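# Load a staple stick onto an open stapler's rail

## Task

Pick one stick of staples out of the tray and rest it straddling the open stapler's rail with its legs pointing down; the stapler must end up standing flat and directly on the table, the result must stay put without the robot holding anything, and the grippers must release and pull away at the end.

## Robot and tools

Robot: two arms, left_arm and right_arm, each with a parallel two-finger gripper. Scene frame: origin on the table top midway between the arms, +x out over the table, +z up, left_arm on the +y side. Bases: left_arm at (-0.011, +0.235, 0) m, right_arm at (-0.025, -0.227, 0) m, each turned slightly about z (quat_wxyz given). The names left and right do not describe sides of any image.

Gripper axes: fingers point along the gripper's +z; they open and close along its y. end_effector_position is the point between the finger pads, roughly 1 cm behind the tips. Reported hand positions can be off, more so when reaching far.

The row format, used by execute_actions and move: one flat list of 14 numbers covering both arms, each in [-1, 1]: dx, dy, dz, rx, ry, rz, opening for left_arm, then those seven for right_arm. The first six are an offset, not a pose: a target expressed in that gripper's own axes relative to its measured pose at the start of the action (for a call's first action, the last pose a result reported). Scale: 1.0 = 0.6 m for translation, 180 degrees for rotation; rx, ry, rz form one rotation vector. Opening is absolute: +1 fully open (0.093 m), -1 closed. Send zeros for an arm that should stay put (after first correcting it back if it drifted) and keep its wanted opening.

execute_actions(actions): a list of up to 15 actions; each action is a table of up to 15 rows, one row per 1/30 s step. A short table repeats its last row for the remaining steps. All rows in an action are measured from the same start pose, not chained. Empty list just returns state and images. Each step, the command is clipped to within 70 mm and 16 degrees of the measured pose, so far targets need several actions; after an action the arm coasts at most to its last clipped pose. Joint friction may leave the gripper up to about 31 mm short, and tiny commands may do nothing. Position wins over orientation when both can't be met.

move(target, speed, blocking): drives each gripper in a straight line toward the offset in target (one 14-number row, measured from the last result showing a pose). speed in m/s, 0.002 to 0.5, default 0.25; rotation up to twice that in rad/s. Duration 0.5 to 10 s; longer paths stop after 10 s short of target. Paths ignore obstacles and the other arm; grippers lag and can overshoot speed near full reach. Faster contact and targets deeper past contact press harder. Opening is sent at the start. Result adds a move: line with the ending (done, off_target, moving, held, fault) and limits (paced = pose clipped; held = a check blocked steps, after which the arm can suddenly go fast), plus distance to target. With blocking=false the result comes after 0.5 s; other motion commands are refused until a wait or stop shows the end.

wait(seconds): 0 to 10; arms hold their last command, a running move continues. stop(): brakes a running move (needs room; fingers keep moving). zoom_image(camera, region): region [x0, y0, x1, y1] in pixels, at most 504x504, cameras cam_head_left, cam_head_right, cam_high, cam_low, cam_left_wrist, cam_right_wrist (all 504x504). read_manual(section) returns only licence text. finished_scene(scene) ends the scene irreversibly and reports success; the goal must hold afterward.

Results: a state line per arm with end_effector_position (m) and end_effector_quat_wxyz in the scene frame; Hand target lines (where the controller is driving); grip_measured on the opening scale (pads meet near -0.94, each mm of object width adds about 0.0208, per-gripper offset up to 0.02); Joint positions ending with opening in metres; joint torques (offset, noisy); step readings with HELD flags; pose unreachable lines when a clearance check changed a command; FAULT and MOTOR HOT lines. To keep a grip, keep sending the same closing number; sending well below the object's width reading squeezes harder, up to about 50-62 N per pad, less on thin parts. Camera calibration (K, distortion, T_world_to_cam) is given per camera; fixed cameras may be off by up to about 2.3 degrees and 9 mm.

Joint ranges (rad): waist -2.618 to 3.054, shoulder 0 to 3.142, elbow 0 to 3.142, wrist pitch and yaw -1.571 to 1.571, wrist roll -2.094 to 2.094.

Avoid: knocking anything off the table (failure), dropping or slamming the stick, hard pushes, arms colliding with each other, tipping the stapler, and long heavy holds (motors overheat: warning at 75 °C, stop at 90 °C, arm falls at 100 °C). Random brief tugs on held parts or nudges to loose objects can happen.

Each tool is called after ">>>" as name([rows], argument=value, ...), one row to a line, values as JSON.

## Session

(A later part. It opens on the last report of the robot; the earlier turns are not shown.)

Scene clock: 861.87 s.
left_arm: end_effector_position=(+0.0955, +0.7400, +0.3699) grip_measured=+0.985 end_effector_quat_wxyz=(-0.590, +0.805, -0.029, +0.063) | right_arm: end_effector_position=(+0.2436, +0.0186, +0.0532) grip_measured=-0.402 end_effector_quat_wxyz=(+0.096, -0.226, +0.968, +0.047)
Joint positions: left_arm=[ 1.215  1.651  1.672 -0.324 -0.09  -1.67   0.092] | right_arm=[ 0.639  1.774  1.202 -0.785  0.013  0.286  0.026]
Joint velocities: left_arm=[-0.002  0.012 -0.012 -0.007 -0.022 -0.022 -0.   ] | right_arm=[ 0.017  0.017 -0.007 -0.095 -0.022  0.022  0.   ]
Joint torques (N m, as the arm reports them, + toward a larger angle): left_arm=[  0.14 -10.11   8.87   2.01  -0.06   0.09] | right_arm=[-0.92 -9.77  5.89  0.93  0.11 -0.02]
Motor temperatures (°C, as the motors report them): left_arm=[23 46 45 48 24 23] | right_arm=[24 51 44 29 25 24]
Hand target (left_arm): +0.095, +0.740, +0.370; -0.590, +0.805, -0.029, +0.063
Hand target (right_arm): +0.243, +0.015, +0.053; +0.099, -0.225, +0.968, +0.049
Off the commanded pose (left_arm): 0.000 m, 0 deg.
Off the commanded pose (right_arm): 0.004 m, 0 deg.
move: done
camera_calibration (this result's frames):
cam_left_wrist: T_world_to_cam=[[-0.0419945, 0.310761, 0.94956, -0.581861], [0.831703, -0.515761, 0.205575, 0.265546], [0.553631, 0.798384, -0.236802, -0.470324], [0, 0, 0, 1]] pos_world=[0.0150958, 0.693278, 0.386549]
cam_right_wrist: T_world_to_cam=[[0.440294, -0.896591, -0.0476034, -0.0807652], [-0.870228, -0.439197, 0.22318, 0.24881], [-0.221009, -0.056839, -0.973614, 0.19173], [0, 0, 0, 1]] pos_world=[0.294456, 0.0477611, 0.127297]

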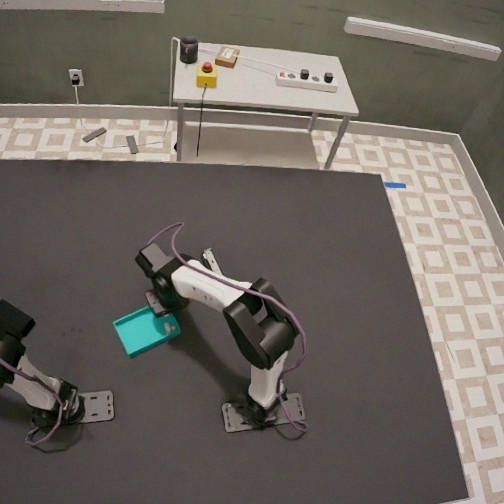

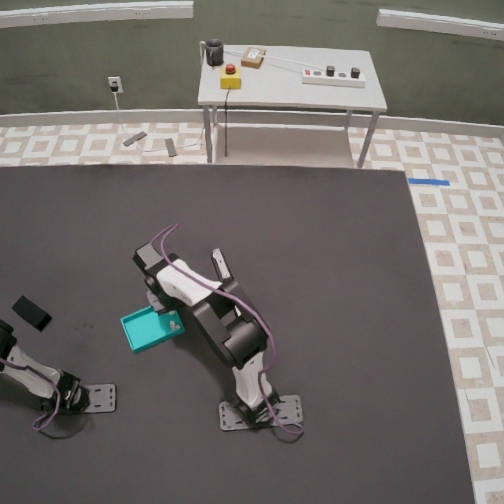

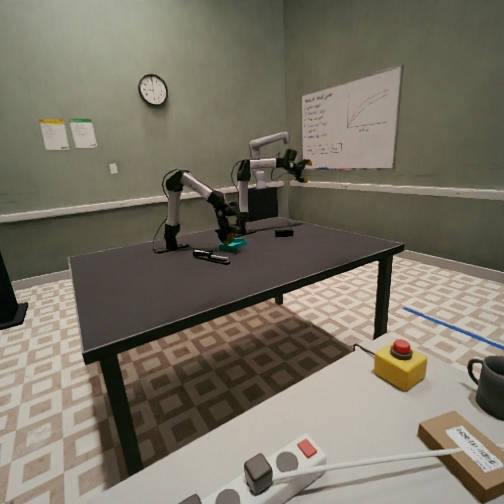

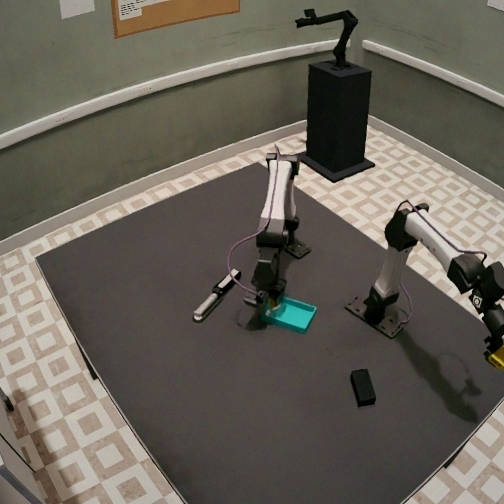

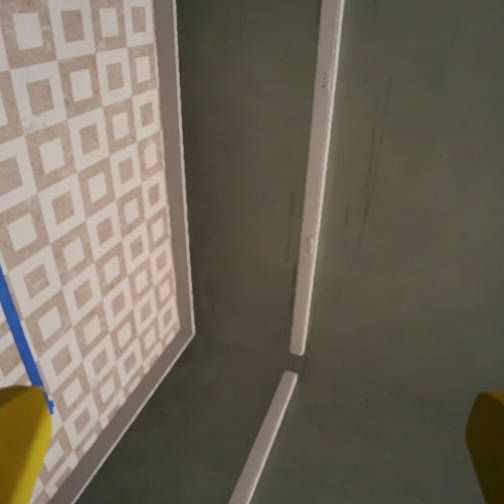

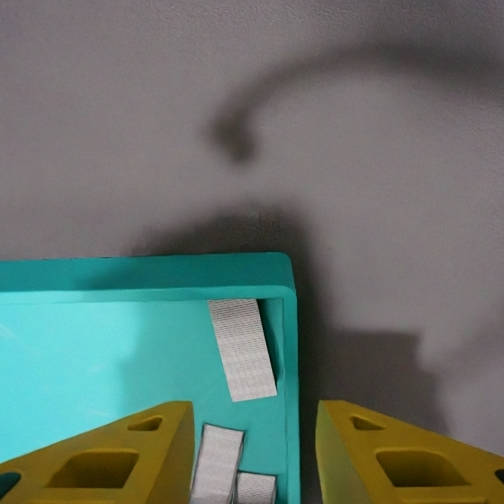

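>>> execute_actions([
  [[0,0,0,0,0,0,1,0.01,-0.028,0,0,0,0,-0.4]],
  [[0,0,0,0,0,0,1,0,0,0.035,0,0,0,-0.4]],
  [[0,0,0,0,0,0,1,0,0,0,0,0,0,-0.4]],
])

Scene clock: 867.47 s.
left_arm: end_effector_position=(+0.0955, +0.7400, +0.3699) grip_measured=+0.985 end_effector_quat_wxyz=(-0.590, +0.805, -0.029, +0.063) | right_arm: end_effector_position=(+0.2562, +0.0097, +0.0422) grip_measured=-0.402 end_effector_quat_wxyz=(+0.107, -0.222, +0.968, +0.049)
Joint positions: left_arm=[ 1.215  1.651  1.672 -0.324 -0.09  -1.67   0.092] | right_arm=[ 0.597  1.784  1.163 -0.713  0.011  0.252  0.026]
Joint velocities: left_arm=[ 0.012  0.002  0.007 -0.066  0.007 -0.095 -0.   ] | right_arm=[-0.002 -0.022  0.002 -0.037  0.051 -0.037 -0.   ]
Joint torques (N m, as the arm reports them, + toward a larger angle): left_arm=[  0.05 -10.02   8.94   1.99  -0.03   0.1 ] | right_arm=[-0.36 -8.72  7.6   0.82  0.14  0.06]
Motor temperatures (°C, as the motors report them): left_arm=[23 46 45 48 24 23] | right_arm=[24 51 43 29 25 24]
Hand target (left_arm): +0.095, +0.740, +0.370; -0.590, +0.805, -0.029, +0.063
Hand target (right_arm): +0.256, +0.010, +0.042; +0.107, -0.222, +0.968, +0.049
Off the commanded pose (left_arm): 0.000 m, 0 deg.
Off the commanded pose (right_arm): 0.000 m, 0 deg.
Step readings (end_effector_position; steps 1 to 15: 1st action; 16 to 30: 2nd action; 31 to 45: 3rd action):
0: left_arm (+0.0955, +0.7400, +0.3699) | right_arm (+0.2439, +0.0188, +0.0532)
1: left_arm (+0.0955, +0.7400, +0.3699) | right_arm (+0.2442, +0.0180, +0.0530)
2: left_arm (+0.0955, +0.7400, +0.3699) | right_arm (+0.2449, +0.0151, +0.0528)
4: left_arm (+0.0955, +0.7400, +0.3699) | right_arm (+0.2469, +0.0081, +0.0524)
8: left_arm (+0.0955, +0.7400, +0.3699) | right_arm (+0.2493, +0.0038, +0.0521)
15: left_arm (+0.0955, +0.7400, +0.3699) | right_arm (+0.2493, +0.0038, +0.0521)
16: left_arm (+0.0955, +0.7400, +0.3699) | right_arm (+0.2500, +0.0044, +0.0514)
17: left_arm (+0.0955, +0.7400, +0.3699) | right_arm (+0.2514, +0.0056, +0.0502)
19: left_arm (+0.0955, +0.7400, +0.3699) | right_arm (+0.2533, +0.0072, +0.0464)
23: left_arm (+0.0955, +0.7400, +0.3699) | right_arm (+0.2543, +0.0081, +0.0417)
30: left_arm (+0.0955, +0.7400, +0.3699) | right_arm (+0.2562, +0.0097, +0.0422)
31: left_arm (+0.0955, +0.7400, +0.3699) | right_arm (+0.2562, +0.0097, +0.0422)
32: left_arm (+0.0955, +0.7400, +0.3699) | right_arm (+0.2562, +0.0097, +0.0422)
34: left_arm (+0.0955, +0.7400, +0.3699) | right_arm (+0.2562, +0.0097, +0.0422)
38: left_arm (+0.0955, +0.7400, +0.3699) | right_arm (+0.2562, +0.0097, +0.0422)
45: end_effector_position above
camera_calibration (this result's frames):
cam_left_wrist: T_world_to_cam=[[-0.0419945, 0.310761, 0.94956, -0.581861], [0.831703, -0.515761, 0.205575, 0.265546], [0.553631, 0.798384, -0.236802, -0.470324], [0, 0, 0, 1]] pos_world=[0.0150958, 0.693278, 0.386549]
cam_right_wrist: T_world_to_cam=[[0.433681, -0.899786, -0.0480326, -0.0930649], [-0.878226, -0.434012, 0.20088, 0.261198], [-0.201596, -0.0449343, -0.978438, 0.178443], [0, 0, 0, 1]] pos_world=[0.305725, 0.037643, 0.117656]

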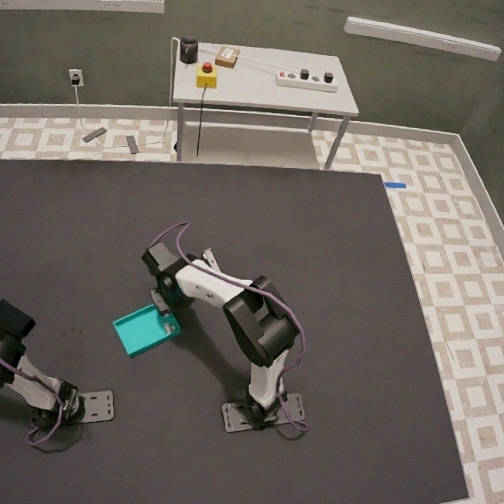

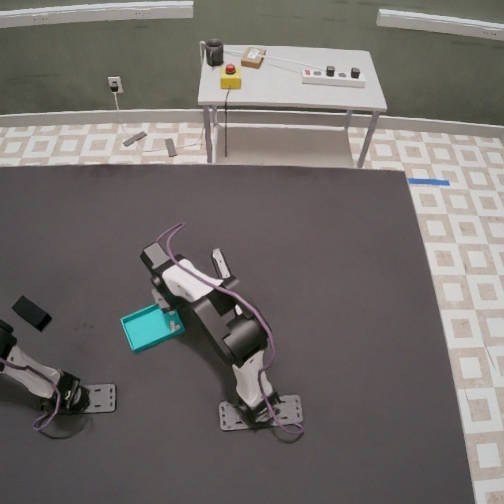

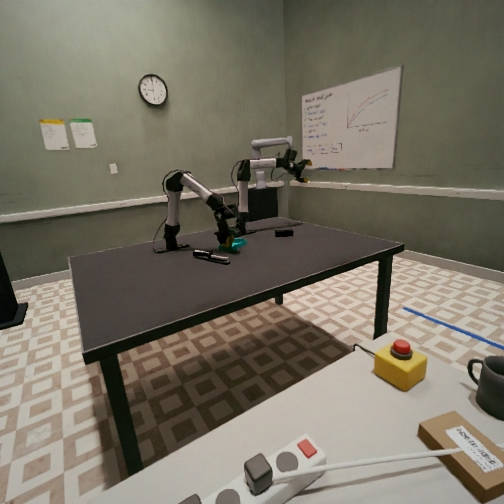

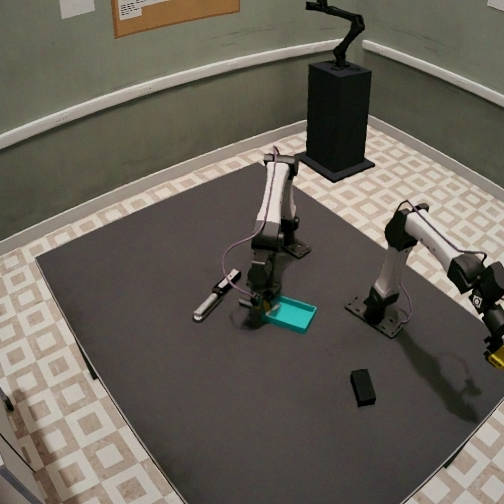

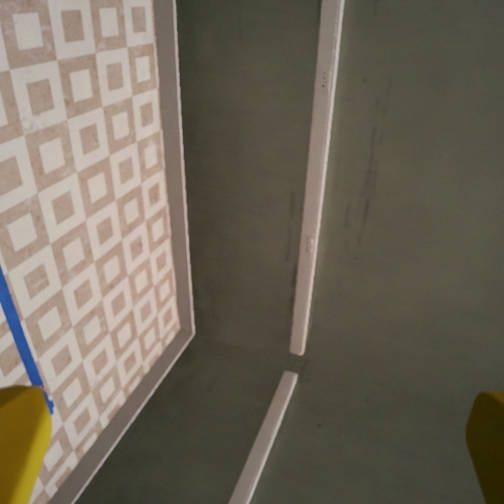

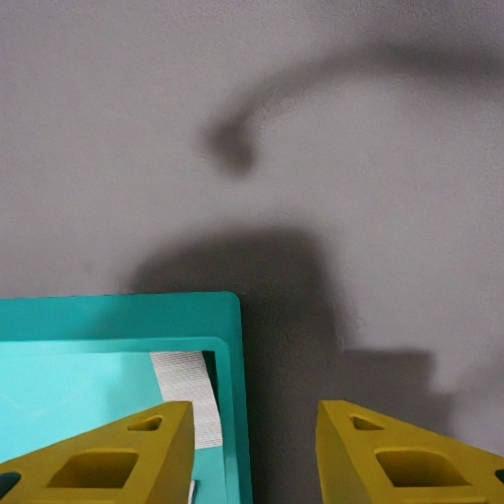

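>>> execute_actions(actions=[])

Scene clock: 895.33 s.
left_arm: end_effector_position=(+0.0955, +0.7400, +0.3699) grip_measured=+0.985 end_effector_quat_wxyz=(-0.590, +0.805, -0.029, +0.063) | right_arm: end_effector_position=(+0.2562, +0.0097, +0.0422) grip_measured=-0.402 end_effector_quat_wxyz=(+0.107, -0.222, +0.968, +0.049)
Joint positions: left_arm=[ 1.215  1.651  1.672 -0.324 -0.09  -1.67   0.092] | right_arm=[ 0.597  1.784  1.163 -0.713  0.011  0.252  0.026]
Joint velocities: left_arm=[-0.007  0.007 -0.002  0.051  0.007 -0.051 -0.001] | right_arm=[-0.007 -0.002 -0.017 -0.007 -0.022 -0.037  0.001]
Joint torques (N m, as the arm reports them, + toward a larger angle): left_arm=[  0.14 -10.1    9.01   2.    -0.03   0.1 ] | right_arm=[-0.37 -8.69  7.49  0.81  0.11  0.02]
Motor temperatures (°C, as the motors report them): left_arm=[23 47 45 48 24 23] | right_arm=[24 49 44 29 25 24]
Hand target (left_arm): +0.095, +0.740, +0.370; -0.590, +0.805, -0.029, +0.063
Hand target (right_arm): +0.256, +0.010, +0.042; +0.107, -0.222, +0.968, +0.049
Off the commanded pose (left_arm): 0.000 m, 0 deg.
Off the commanded pose (right_arm): 0.000 m, 0 deg.
camera_calibration (this result's frames):
cam_left_wrist: T_world_to_cam=[[-0.0419945, 0.310761, 0.94956, -0.581861], [0.831703, -0.515761, 0.205575, 0.265546], [0.553631, 0.798384, -0.236802, -0.470324], [0, 0, 0, 1]] pos_world=[0.0150958, 0.693278, 0.386549]
cam_right_wrist: T_world_to_cam=[[0.433681, -0.899786, -0.0480326, -0.0930649], [-0.878226, -0.434012, 0.20088, 0.261198], [-0.201596, -0.0449343, -0.978438, 0.178443], [0, 0, 0, 1]] pos_world=[0.305725, 0.037643, 0.117656]

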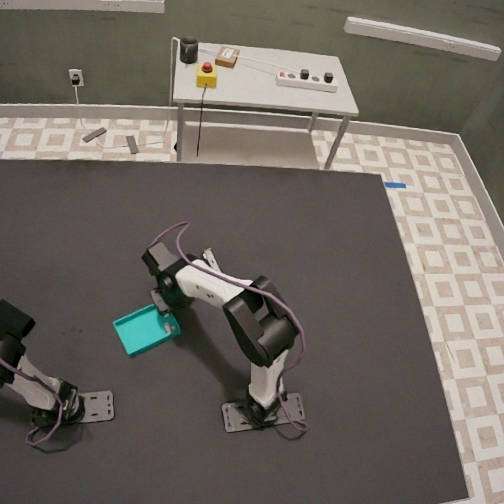

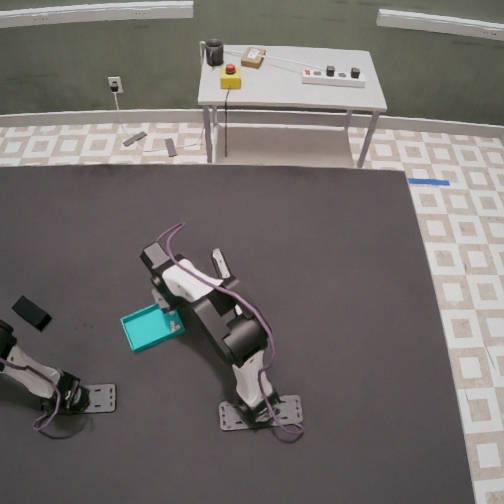

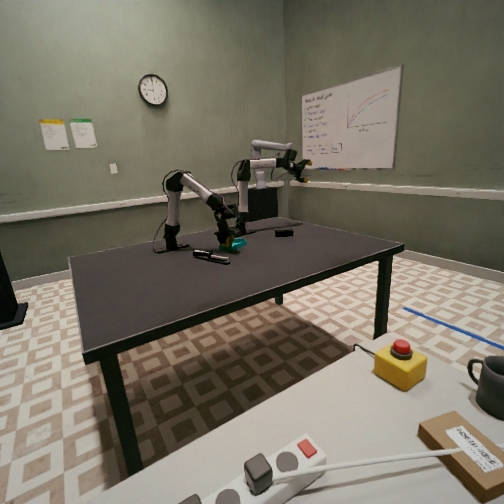

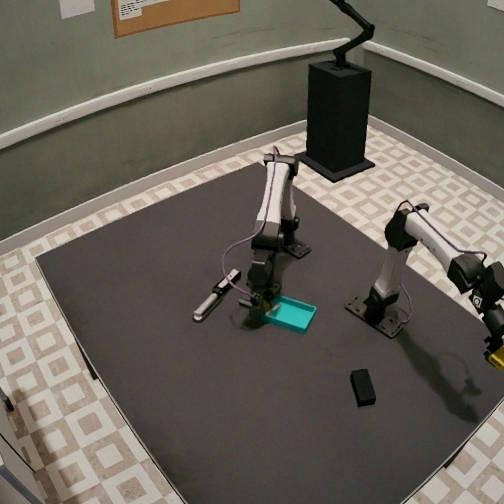

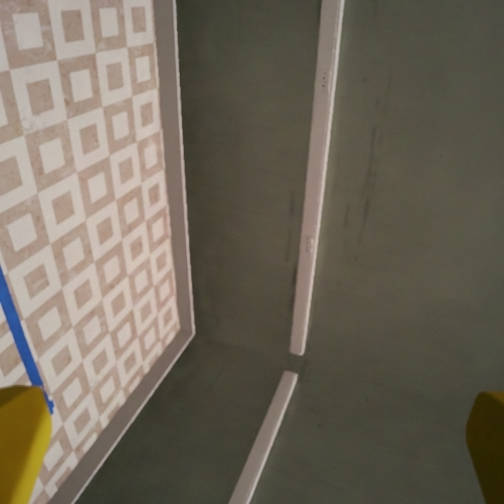

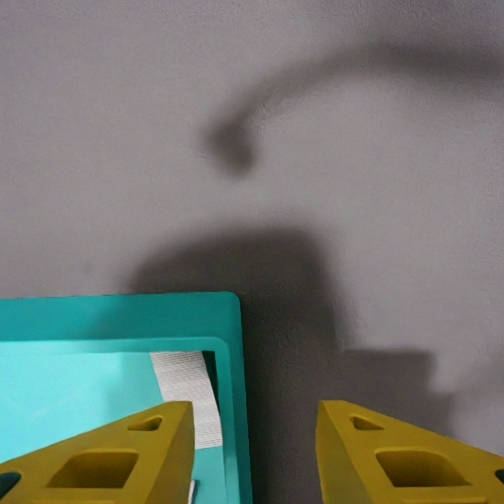

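>>> execute_actions([
  [[0,0,0,0,0,0,1,0.008,0,0.035,0,0,0,-0.4]],
])

Scene clock: 901.23 s.
left_arm: end_effector_position=(+0.0955, +0.7400, +0.3699) grip_measured=+0.985 end_effector_quat_wxyz=(-0.590, +0.805, -0.029, +0.063) | right_arm: end_effector_position=(+0.2601, +0.0130, +0.0311) grip_measured=-0.402 end_effector_quat_wxyz=(+0.117, -0.222, +0.967, +0.054)
Joint positions: left_arm=[ 1.215  1.651  1.672 -0.324 -0.09  -1.67   0.092] | right_arm=[ 0.597  1.803  1.134 -0.644  0.011  0.252  0.026]
Joint velocities: left_arm=[-0.012 -0.002 -0.002  0.037 -0.007 -0.007 -0.001] | right_arm=[-0.007 -0.007 -0.007  0.081 -0.051 -0.007 -0.001]
Joint torques (N m, as the arm reports them, + toward a larger angle): left_arm=[  0.08 -10.1    9.03   2.02  -0.05   0.1 ] | right_arm=[ 0.05 -7.64  5.79  0.91  0.12  0.08]
Motor temperatures (°C, as the motors report them): left_arm=[23 47 45 48 24 23] | right_arm=[24 49 44 29 25 24]
Hand target (left_arm): +0.095, +0.740, +0.370; -0.590, +0.805, -0.029, +0.063
Hand target (right_arm): +0.256, +0.011, +0.021; +0.107, -0.222, +0.968, +0.049
Off the commanded pose (left_arm): 0.000 m, 0 deg.
Off the commanded pose (right_arm): 0.011 m, 1 deg.
Step readings (end_effector_position):
0: left_arm (+0.0955, +0.7400, +0.3699) | right_arm (+0.2562, +0.0097, +0.0422)
1: left_arm (+0.0955, +0.7400, +0.3699) | right_arm (+0.2568, +0.0102, +0.0414)
2: left_arm (+0.0955, +0.7400, +0.3699) | right_arm (+0.2578, +0.0110, +0.0401)
4: left_arm (+0.0955, +0.7400, +0.3699) | right_arm (+0.2578, +0.0110, +0.0358)
8: left_arm (+0.0955, +0.7400, +0.3699) | right_arm (+0.2577, +0.0110, +0.0304)
15: end_effector_position above
camera_calibration (this result's frames):
cam_left_wrist: T_world_to_cam=[[-0.0419945, 0.310761, 0.94956, -0.581861], [0.831703, -0.515761, 0.205575, 0.265546], [0.553631, 0.798384, -0.236802, -0.470324], [0, 0, 0, 1]] pos_world=[0.0150958, 0.693278, 0.386549]
cam_right_wrist: T_world_to_cam=[[0.434491, -0.899097, -0.0533193, -0.0923595], [-0.881277, -0.436607, 0.180901, 0.269753], [-0.185927, -0.0316108, -0.982055, 0.164364], [0, 0, 0, 1]] pos_world=[0.308416, 0.0399316, 0.107691]

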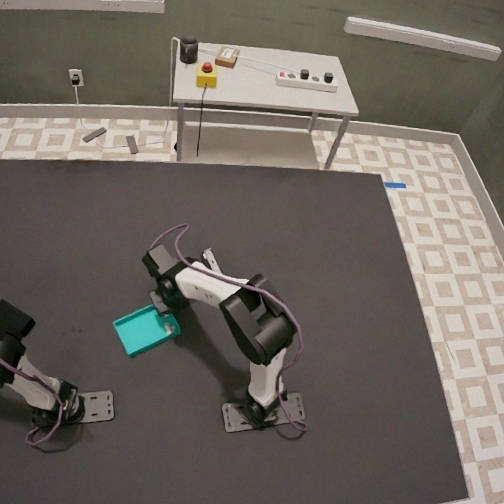

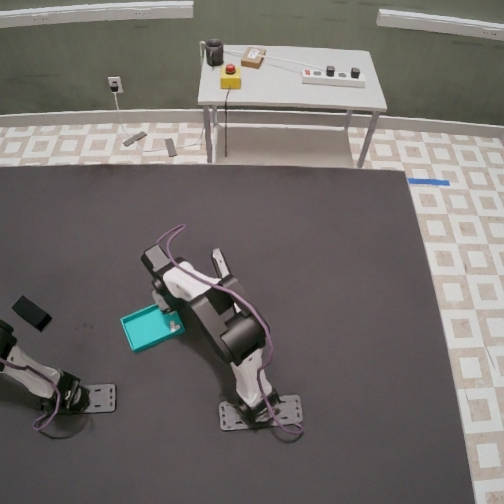

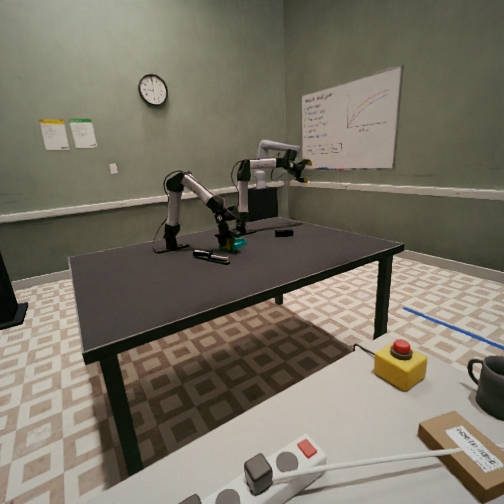

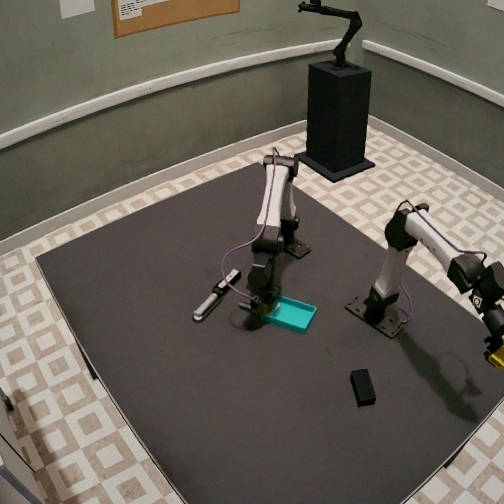

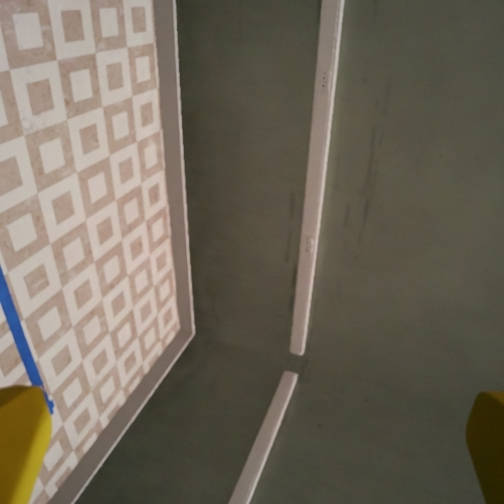

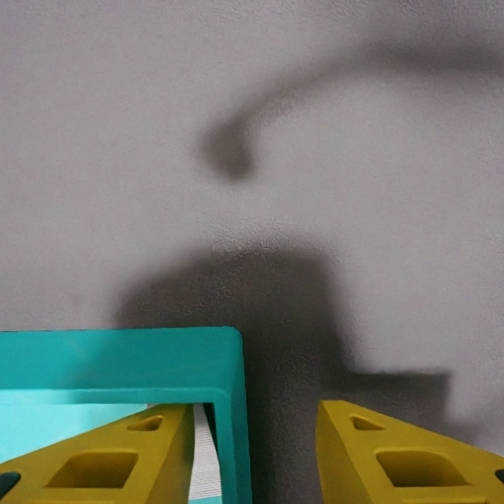

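>>> execute_actions([
  [[0,0,0,0,0,0,1,0,0,-0.035,0,0,0,-0.4]],
])

Scene clock: 906.10 s.
left_arm: end_effector_position=(+0.0955, +0.7400, +0.3699) grip_measured=+0.985 end_effector_quat_wxyz=(-0.590, +0.805, -0.029, +0.063) | right_arm: end_effector_position=(+0.2538, +0.0076, +0.0440) grip_measured=-0.402 end_effector_quat_wxyz=(+0.112, -0.222, +0.967, +0.052)
Joint positions: left_arm=[ 1.215  1.651  1.672 -0.324 -0.09  -1.67   0.092] | right_arm=[ 0.597  1.763  1.143 -0.704  0.011  0.252  0.026]
Joint velocities: left_arm=[-0.002 -0.002  0.002  0.022  0.037  0.022 -0.001] | right_arm=[-0.007  0.012 -0.007  0.022  0.007  0.066  0.   ]
Joint torques (N m, as the arm reports them, + toward a larger angle): left_arm=[  0.13 -10.21   8.94   2.01  -0.03   0.1 ] | right_arm=[-0.35 -9.25  9.2   0.75  0.13  0.07]
Motor temperatures (°C, as the motors report them): left_arm=[23 47 45 48 24 23] | right_arm=[24 49 44 29 25 24]
Hand target (left_arm): +0.095, +0.740, +0.370; -0.590, +0.805, -0.029, +0.063
Hand target (right_arm): +0.256, +0.010, +0.051; +0.117, -0.222, +0.967, +0.054
Off the commanded pose (left_arm): 0.000 m, 0 deg.
Off the commanded pose (right_arm): 0.008 m, 1 deg.
Step readings (end_effector_position):
0: left_arm (+0.0955, +0.7400, +0.3699) | right_arm (+0.2606, +0.0134, +0.0313)
1: left_arm (+0.0955, +0.7400, +0.3699) | right_arm (+0.2599, +0.0128, +0.0320)
2: left_arm (+0.0955, +0.7400, +0.3699) | right_arm (+0.2580, +0.0112, +0.0335)
4: left_arm (+0.0955, +0.7400, +0.3699) | right_arm (+0.2556, +0.0092, +0.0383)
8: left_arm (+0.0955, +0.7400, +0.3699) | right_arm (+0.2549, +0.0085, +0.0439)
15: end_effector_position above
camera_calibration (this result's frames):
cam_left_wrist: T_world_to_cam=[[-0.0419945, 0.310761, 0.94956, -0.581861], [0.831703, -0.515761, 0.205575, 0.265546], [0.553631, 0.798384, -0.236802, -0.470324], [0, 0, 0, 1]] pos_world=[0.0150958, 0.693278, 0.386549]
cam_right_wrist: T_world_to_cam=[[0.434038, -0.899481, -0.0504384, -0.093762], [-0.879652, -0.435226, 0.191809, 0.258626], [-0.194481, -0.0388843, -0.980135, 0.177811], [0, 0, 0, 1]] pos_world=[0.302778, 0.0351377, 0.119942]

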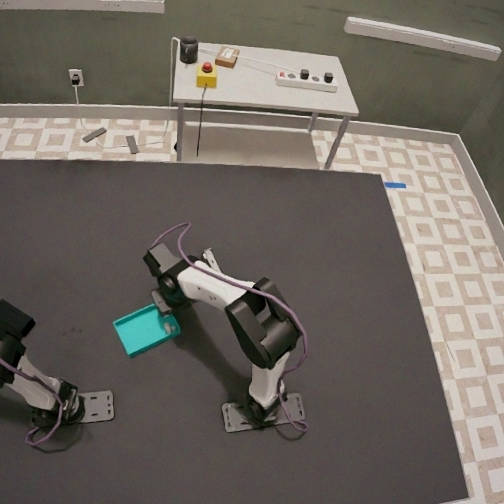

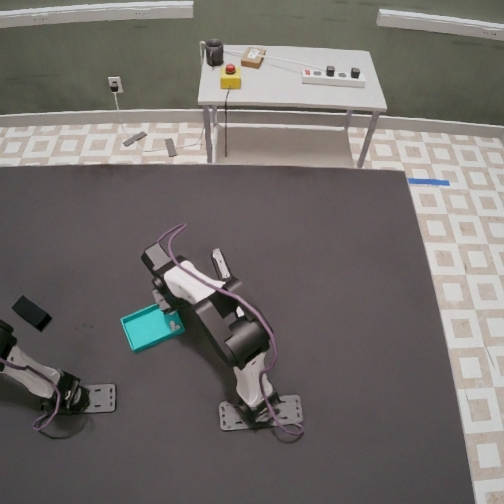

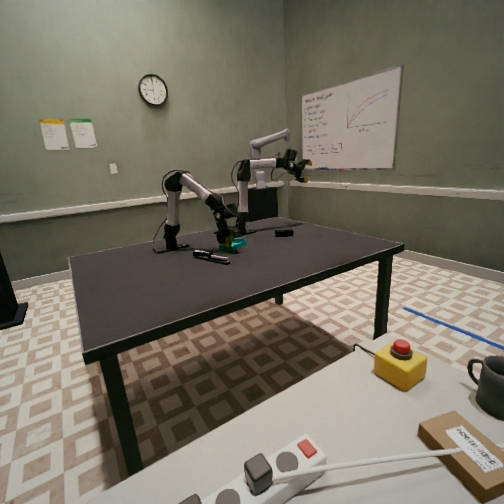

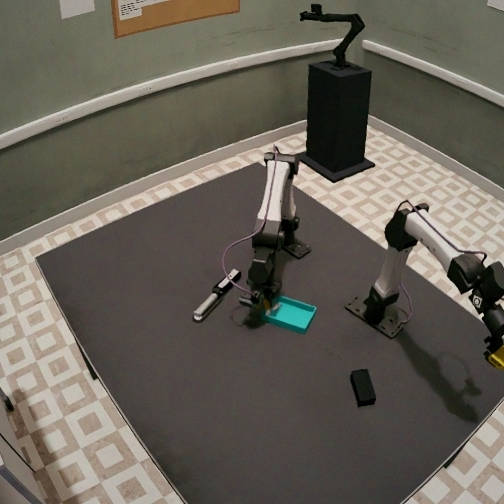

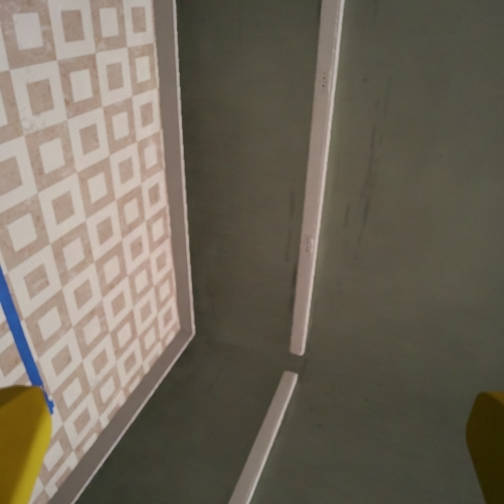

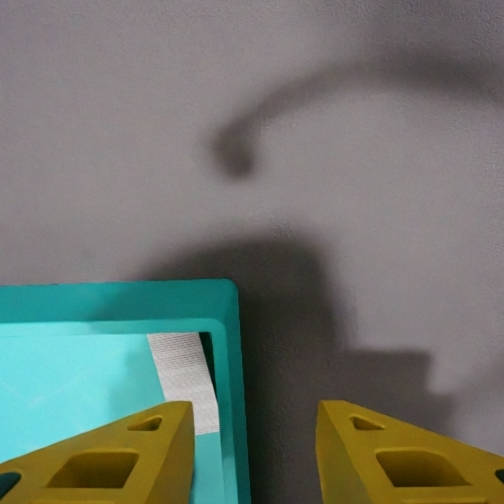

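Descend ~6 mm.

>>> execute_actions([
  [[0,0,0,0,0,0,1,0.006,0,0.024,0,0,0,-0.4]],
])

Scene clock: 909.23 s.
left_arm: end_effector_position=(+0.0955, +0.7400, +0.3699) grip_measured=+0.985 end_effector_quat_wxyz=(-0.590, +0.805, -0.029, +0.063) | right_arm: end_effector_position=(+0.2582, +0.0114, +0.0426) grip_measured=-0.402 end_effector_quat_wxyz=(+0.125, -0.221, +0.965, +0.059)
Joint positions: left_arm=[ 1.215  1.651  1.672 -0.324 -0.09  -1.67   0.092] | right_arm=[ 0.597  1.763  1.128 -0.659  0.011  0.252  0.026]
Joint velocities: left_arm=[-0.012  0.007  0.007 -0.11  -0.037 -0.066 -0.   ] | right_arm=[ 0.017  0.007 -0.002 -0.007 -0.066 -0.007 -0.001]
Joint torques (N m, as the arm reports them, + toward a larger angle): left_arm=[  0.22 -10.12   8.96   2.03  -0.04   0.11] | right_arm=[-0.12 -6.81  5.64  1.03  0.12  0.07]
Motor temperatures (°C, as the motors report them): left_arm=[23 47 45 48 24 23] | right_arm=[24 49 44 29 25 24]
Hand target (left_arm): +0.095, +0.740, +0.370; -0.590, +0.805, -0.029, +0.063
Hand target (right_arm): +0.253, +0.008, +0.029; +0.111, -0.222, +0.967, +0.051
Off the commanded pose (left_arm): 0.000 m, 0 deg.
Off the commanded pose (right_arm): 0.015 m, 2 deg.
Step readings (end_effector_position):
0: left_arm (+0.0955, +0.7400, +0.3699) | right_arm (+0.2532, +0.0071, +0.0438)
1: left_arm (+0.0955, +0.7400, +0.3699) | right_arm (+0.2536, +0.0075, +0.0434)
2: left_arm (+0.0955, +0.7400, +0.3699) | right_arm (+0.2545, +0.0082, +0.0429)
4: left_arm (+0.0955, +0.7400, +0.3699) | right_arm (+0.2552, +0.0088, +0.0420)
8: left_arm (+0.0955, +0.7400, +0.3699) | right_arm (+0.2567, +0.0101, +0.0420)
15: end_effector_position above
camera_calibration (this result's frames):
cam_left_wrist: T_world_to_cam=[[-0.0419945, 0.310761, 0.94956, -0.581861], [0.831703, -0.515761, 0.205575, 0.265546], [0.553631, 0.798384, -0.236802, -0.470324], [0, 0, 0, 1]] pos_world=[0.0150958, 0.693278, 0.386549]
cam_right_wrist: T_world_to_cam=[[0.4353, -0.898408, -0.0581051, -0.0923813], [-0.883773, -0.43873, 0.162669, 0.266759], [-0.171636, -0.0194582, -0.984968, 0.171547], [0, 0, 0, 1]] pos_world=[0.305412, 0.0373772, 0.120207]

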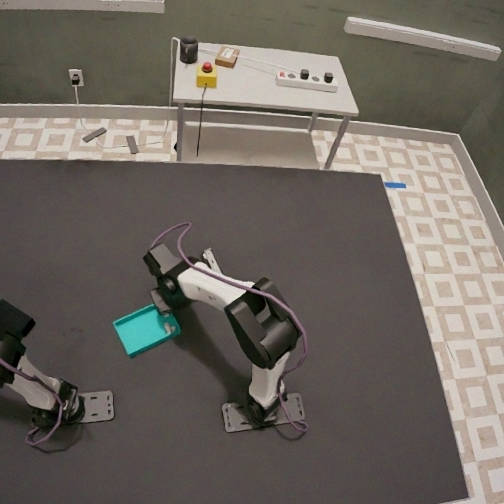

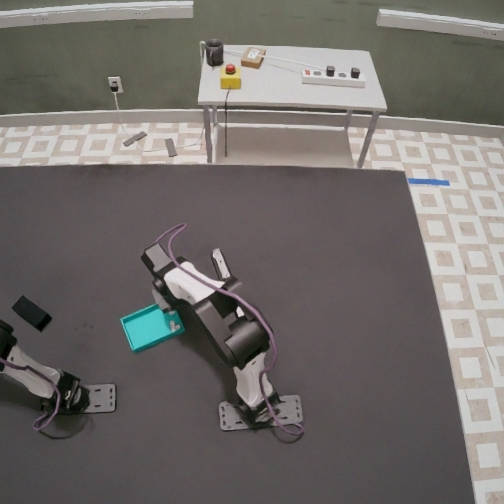

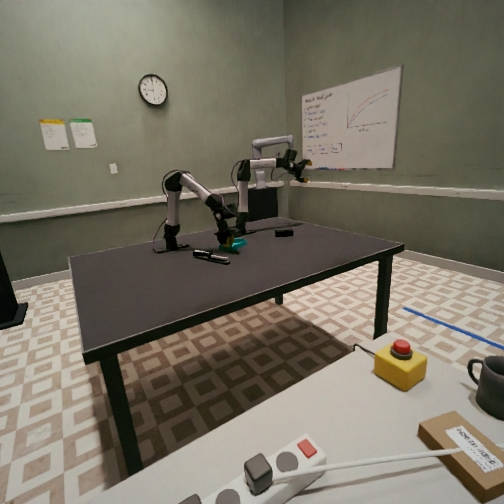

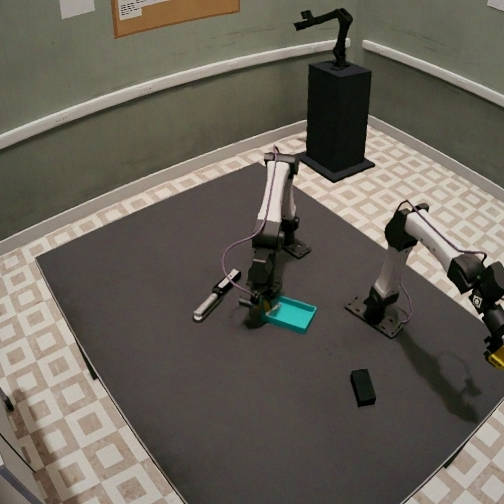

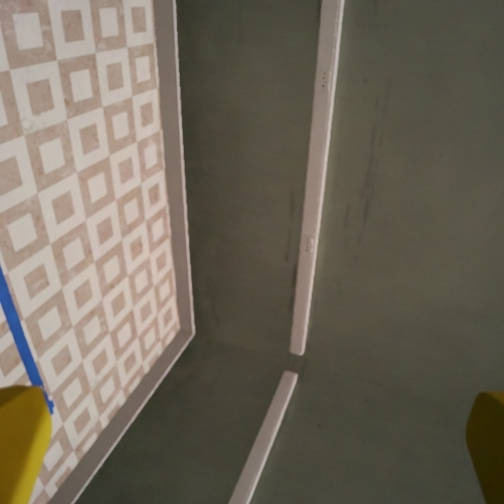

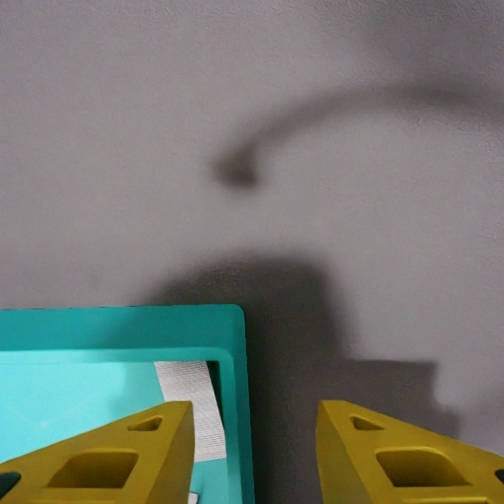

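>>> execute_actions([
  [[0,0,0,0,0,0,1,0.008,0,0.04,0,0,0,-0.4],[0,0,0,0,0,0,1,0.008,0,0.04,0,0,0,-0.4],[0,0,0,0,0,0,1,0.008,0,0.04,0,0,0,-0.4],[0,0,0,0,0,0,1,0.008,0,0.04,0,0,0,-0.4],[0,0,0,0,0,0,1,0.004,0,0.008,0,0,0,-0.4]],
])

Scene clock: 915.27 s.
left_arm: end_effector_position=(+0.0955, +0.7400, +0.3699) grip_measured=+0.985 end_effector_quat_wxyz=(-0.590, +0.805, -0.029, +0.063) | right_arm: end_effector_position=(+0.2581, +0.0113, +0.0329) grip_measured=-0.402 end_effector_quat_wxyz=(+0.124, -0.221, +0.966, +0.058)
Joint positions: left_arm=[ 1.215  1.651  1.672 -0.324 -0.09  -1.67   0.092] | right_arm=[ 0.597  1.779  1.107 -0.624  0.011  0.252  0.026]
Joint velocities: left_arm=[ 0.002 -0.002  0.002 -0.037  0.051  0.095  0.001] | right_arm=[ 0.002 -0.007 -0.012 -0.022 -0.066 -0.022 -0.001]
Joint torques (N m, as the arm reports them, + toward a larger angle): left_arm=[  0.12 -10.15   8.96   2.02  -0.02   0.1 ] | right_arm=[-0.17 -9.63  7.86  0.82  0.15  0.07]
Motor temperatures (°C, as the motors report them): left_arm=[23 47 45 48 24 23] | right_arm=[24 48 44 29 25 24]
Hand target (left_arm): +0.095, +0.740, +0.370; -0.590, +0.805, -0.029, +0.063
Hand target (right_arm): +0.257, +0.011, +0.037; +0.125, -0.221, +0.965, +0.059
Off the commanded pose (left_arm): 0.000 m, 0 deg.
Off the commanded pose (right_arm): 0.005 m, 0 deg.
Step readings (end_effector_position):
0: left_arm (+0.0955, +0.7400, +0.3699) | right_arm (+0.2585, +0.0117, +0.0427)
1: left_arm (+0.0955, +0.7400, +0.3699) | right_arm (+0.2593, +0.0123, +0.0417)
2: left_arm (+0.0955, +0.7400, +0.3699) | right_arm (+0.2604, +0.0133, +0.0399)
4: left_arm (+0.0955, +0.7400, +0.3699) | right_arm (+0.2608, +0.0136, +0.0341)
8: left_arm (+0.0955, +0.7400, +0.3699) | right_arm (+0.2587, +0.0118, +0.0332)
15: end_effector_position above
camera_calibration (this result's frames):
cam_left_wrist: T_world_to_cam=[[-0.0419945, 0.310761, 0.94956, -0.581861], [0.831703, -0.515761, 0.205575, 0.265546], [0.553631, 0.798384, -0.236802, -0.470324], [0, 0, 0, 1]] pos_world=[0.0150958, 0.693278, 0.386549]
cam_right_wrist: T_world_to_cam=[[0.435199, -0.898494, -0.0575319, -0.0929524], [-0.883488, -0.438487, 0.16486, 0.268109], [-0.173353, -0.0209183, -0.984638, 0.162482], [0, 0, 0, 1]] pos_world=[0.305491, 0.037444, 0.110437]

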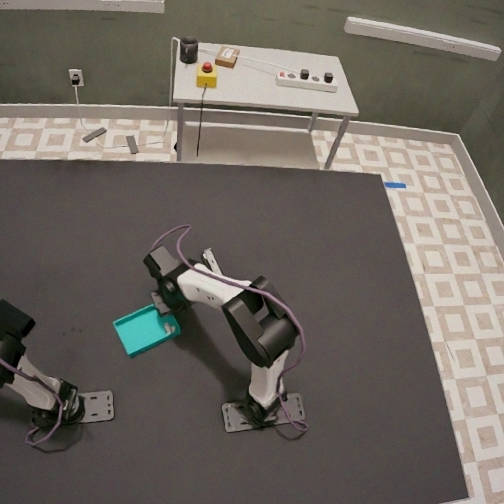

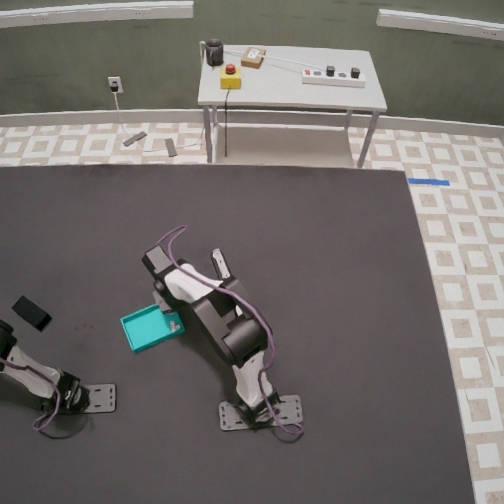

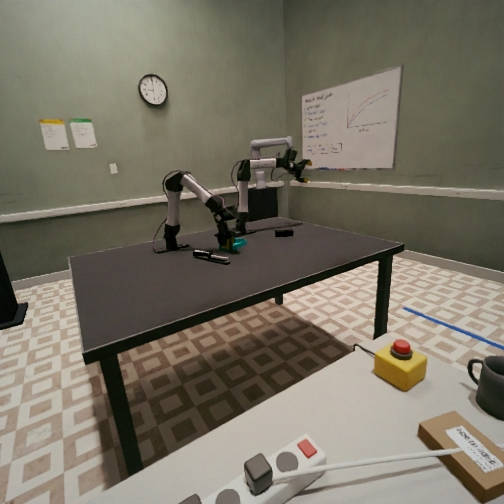

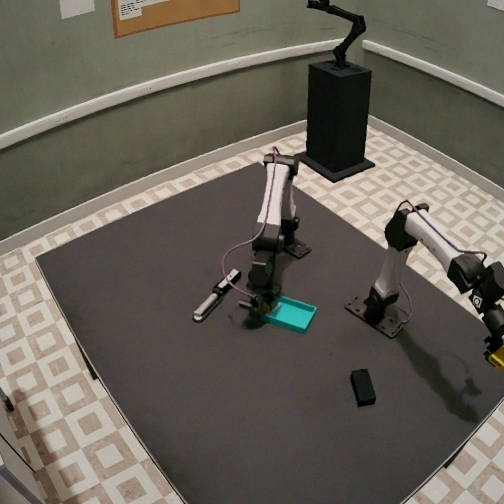

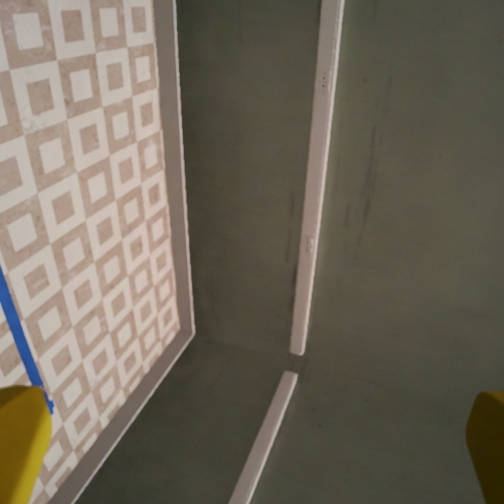

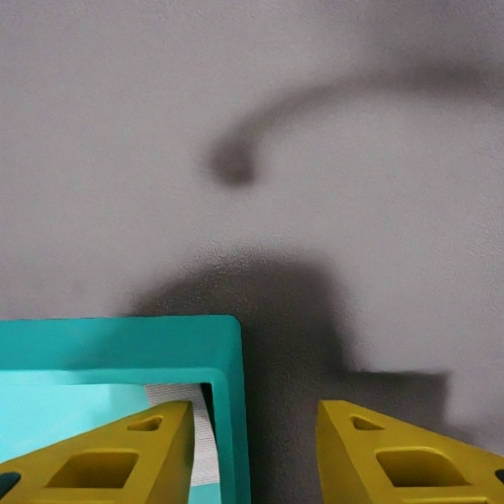

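>>> execute_actions([
  [[0,0,0,0,0,0,1,0,0,0,0,0,0,-0.75]],
  [[0,0,0,0,0,0,1,0,0,0,0,0,0,-0.97]],
  [[0,0,0,0,0,0,1,0,0.008,-0.04,0.06,0,0,-0.97]],
])

Scene clock: 921.30 s.
left_arm: end_effector_position=(+0.0955, +0.7400, +0.3699) grip_measured=+0.985 end_effector_quat_wxyz=(-0.590, +0.805, -0.029, +0.063) | right_arm: end_effector_position=(+0.2461, +0.0133, +0.0518) grip_measured=-0.961 end_effector_quat_wxyz=(+0.139, -0.220, +0.965, -0.026)
Joint positions: left_arm=[ 1.215  1.651  1.672 -0.324 -0.09  -1.67   0.092] | right_arm=[ 0.709  1.778  1.191 -0.779  0.197  0.349  0.   ]
Joint velocities: left_arm=[-0.002 -0.002 -0.012 -0.007 -0.037  0.022 -0.001] | right_arm=[ 0.017 -0.002 -0.022 -0.125  0.095  0.066  0.   ]
Joint torques (N m, as the arm reports them, + toward a larger angle): left_arm=[  0.19 -10.15   8.95   2.    -0.04   0.1 ] | right_arm=[-0.57 -8.45  9.37  0.73  0.33  0.14]
Motor temperatures (°C, as the motors report them): left_arm=[23 47 45 48 24 23] | right_arm=[24 48 44 29 25 24]
Hand target (left_arm): +0.095, +0.740, +0.370; -0.590, +0.805, -0.029, +0.063
Hand target (right_arm): +0.251, +0.011, +0.056; +0.144, -0.209, +0.967, -0.033
Off the commanded pose (left_arm): 0.000 m, 0 deg.
Off the commanded pose (right_arm): 0.007 m, 2 deg.
Step readings (end_effector_position; steps 1 to 15: 1st action; 16 to 30: 2nd action; 31 to 45: 3rd action):
0: left_arm (+0.0955, +0.7400, +0.3699) | right_arm (+0.2580, +0.0112, +0.0329)
1: left_arm (+0.0955, +0.7400, +0.3699) | right_arm (+0.2580, +0.0112, +0.0329)
2: left_arm (+0.0955, +0.7400, +0.3699) | right_arm (+0.2579, +0.0113, +0.0329)
4: left_arm (+0.0955, +0.7400, +0.3699) | right_arm (+0.2579, +0.0113, +0.0329)
8: left_arm (+0.0955, +0.7400, +0.3699) | right_arm (+0.2579, +0.0113, +0.0329)
15: left_arm (+0.0955, +0.7400, +0.3699) | right_arm (+0.2579, +0.0113, +0.0329)
16: left_arm (+0.0955, +0.7400, +0.3699) | right_arm (+0.2579, +0.0114, +0.0329)
17: left_arm (+0.0955, +0.7400, +0.3699) | right_arm (+0.2580, +0.0111, +0.0329)
19: left_arm (+0.0955, +0.7400, +0.3699) | right_arm (+0.2581, +0.0111, +0.0329)
23: left_arm (+0.0955, +0.7400, +0.3699) | right_arm (+0.2581, +0.0111, +0.0329)
30: left_arm (+0.0955, +0.7400, +0.3699) | right_arm (+0.2581, +0.0111, +0.0329)
31: left_arm (+0.0955, +0.7400, +0.3699) | right_arm (+0.2578, +0.0096, +0.0344)
32: left_arm (+0.0955, +0.7400, +0.3699) | right_arm (+0.2555, +0.0090, +0.0366)
34: left_arm (+0.0955, +0.7400, +0.3699) | right_arm (+0.2496, +0.0166, +0.0432)
38: left_arm (+0.0955, +0.7400, +0.3699) | right_arm (+0.2472, +0.0228, +0.0518)
45: end_effector_position above
camera_calibration (this result's frames):
cam_left_wrist: T_world_to_cam=[[-0.0419945, 0.310761, 0.94956, -0.581861], [0.831703, -0.515761, 0.205575, 0.265546], [0.553631, 0.798384, -0.236802, -0.470324], [0, 0, 0, 1]] pos_world=[0.0150958, 0.693278, 0.386549]
cam_right_wrist: T_world_to_cam=[[0.410251, -0.905201, 0.110928, -0.0874041], [-0.905147, -0.389304, 0.170738, 0.259635], [-0.111368, -0.170452, -0.979052, 0.165458], [0, 0, 0, 1]] pos_world=[0.289292, 0.0501613, 0.127358]

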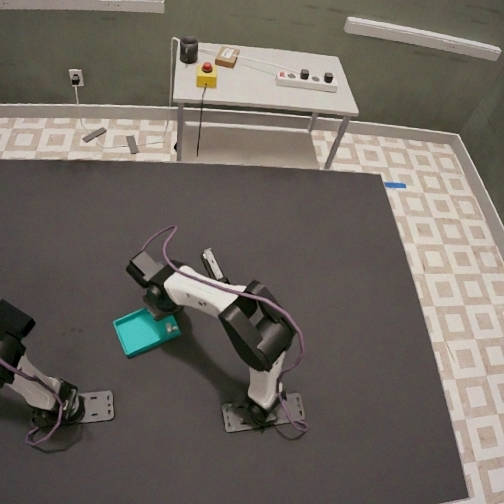

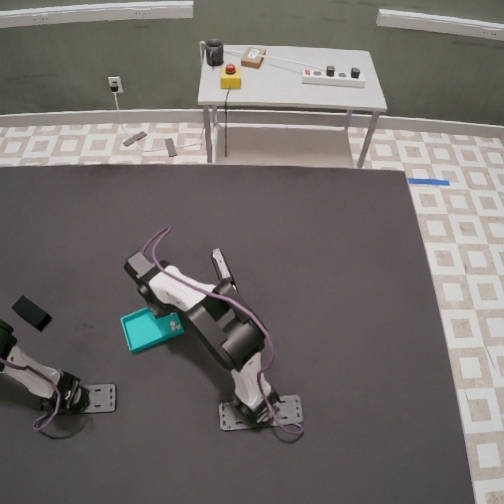

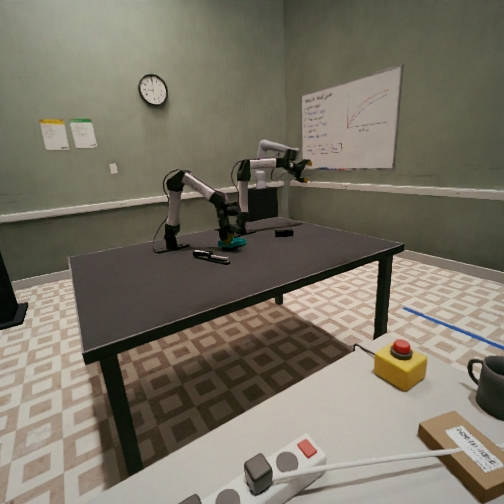

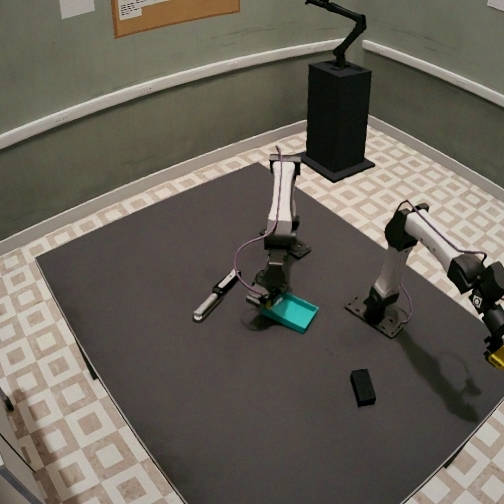

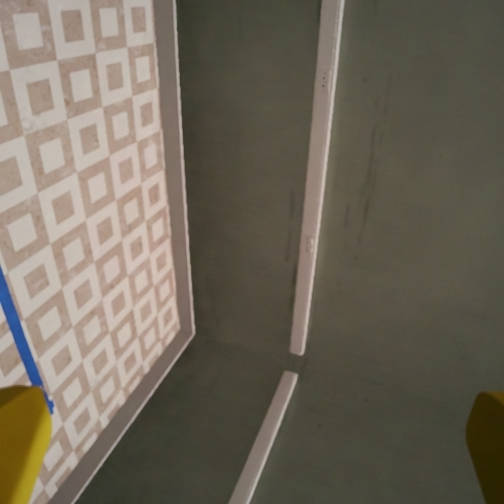

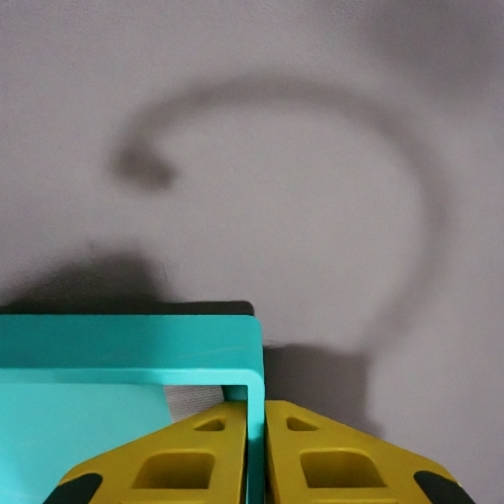

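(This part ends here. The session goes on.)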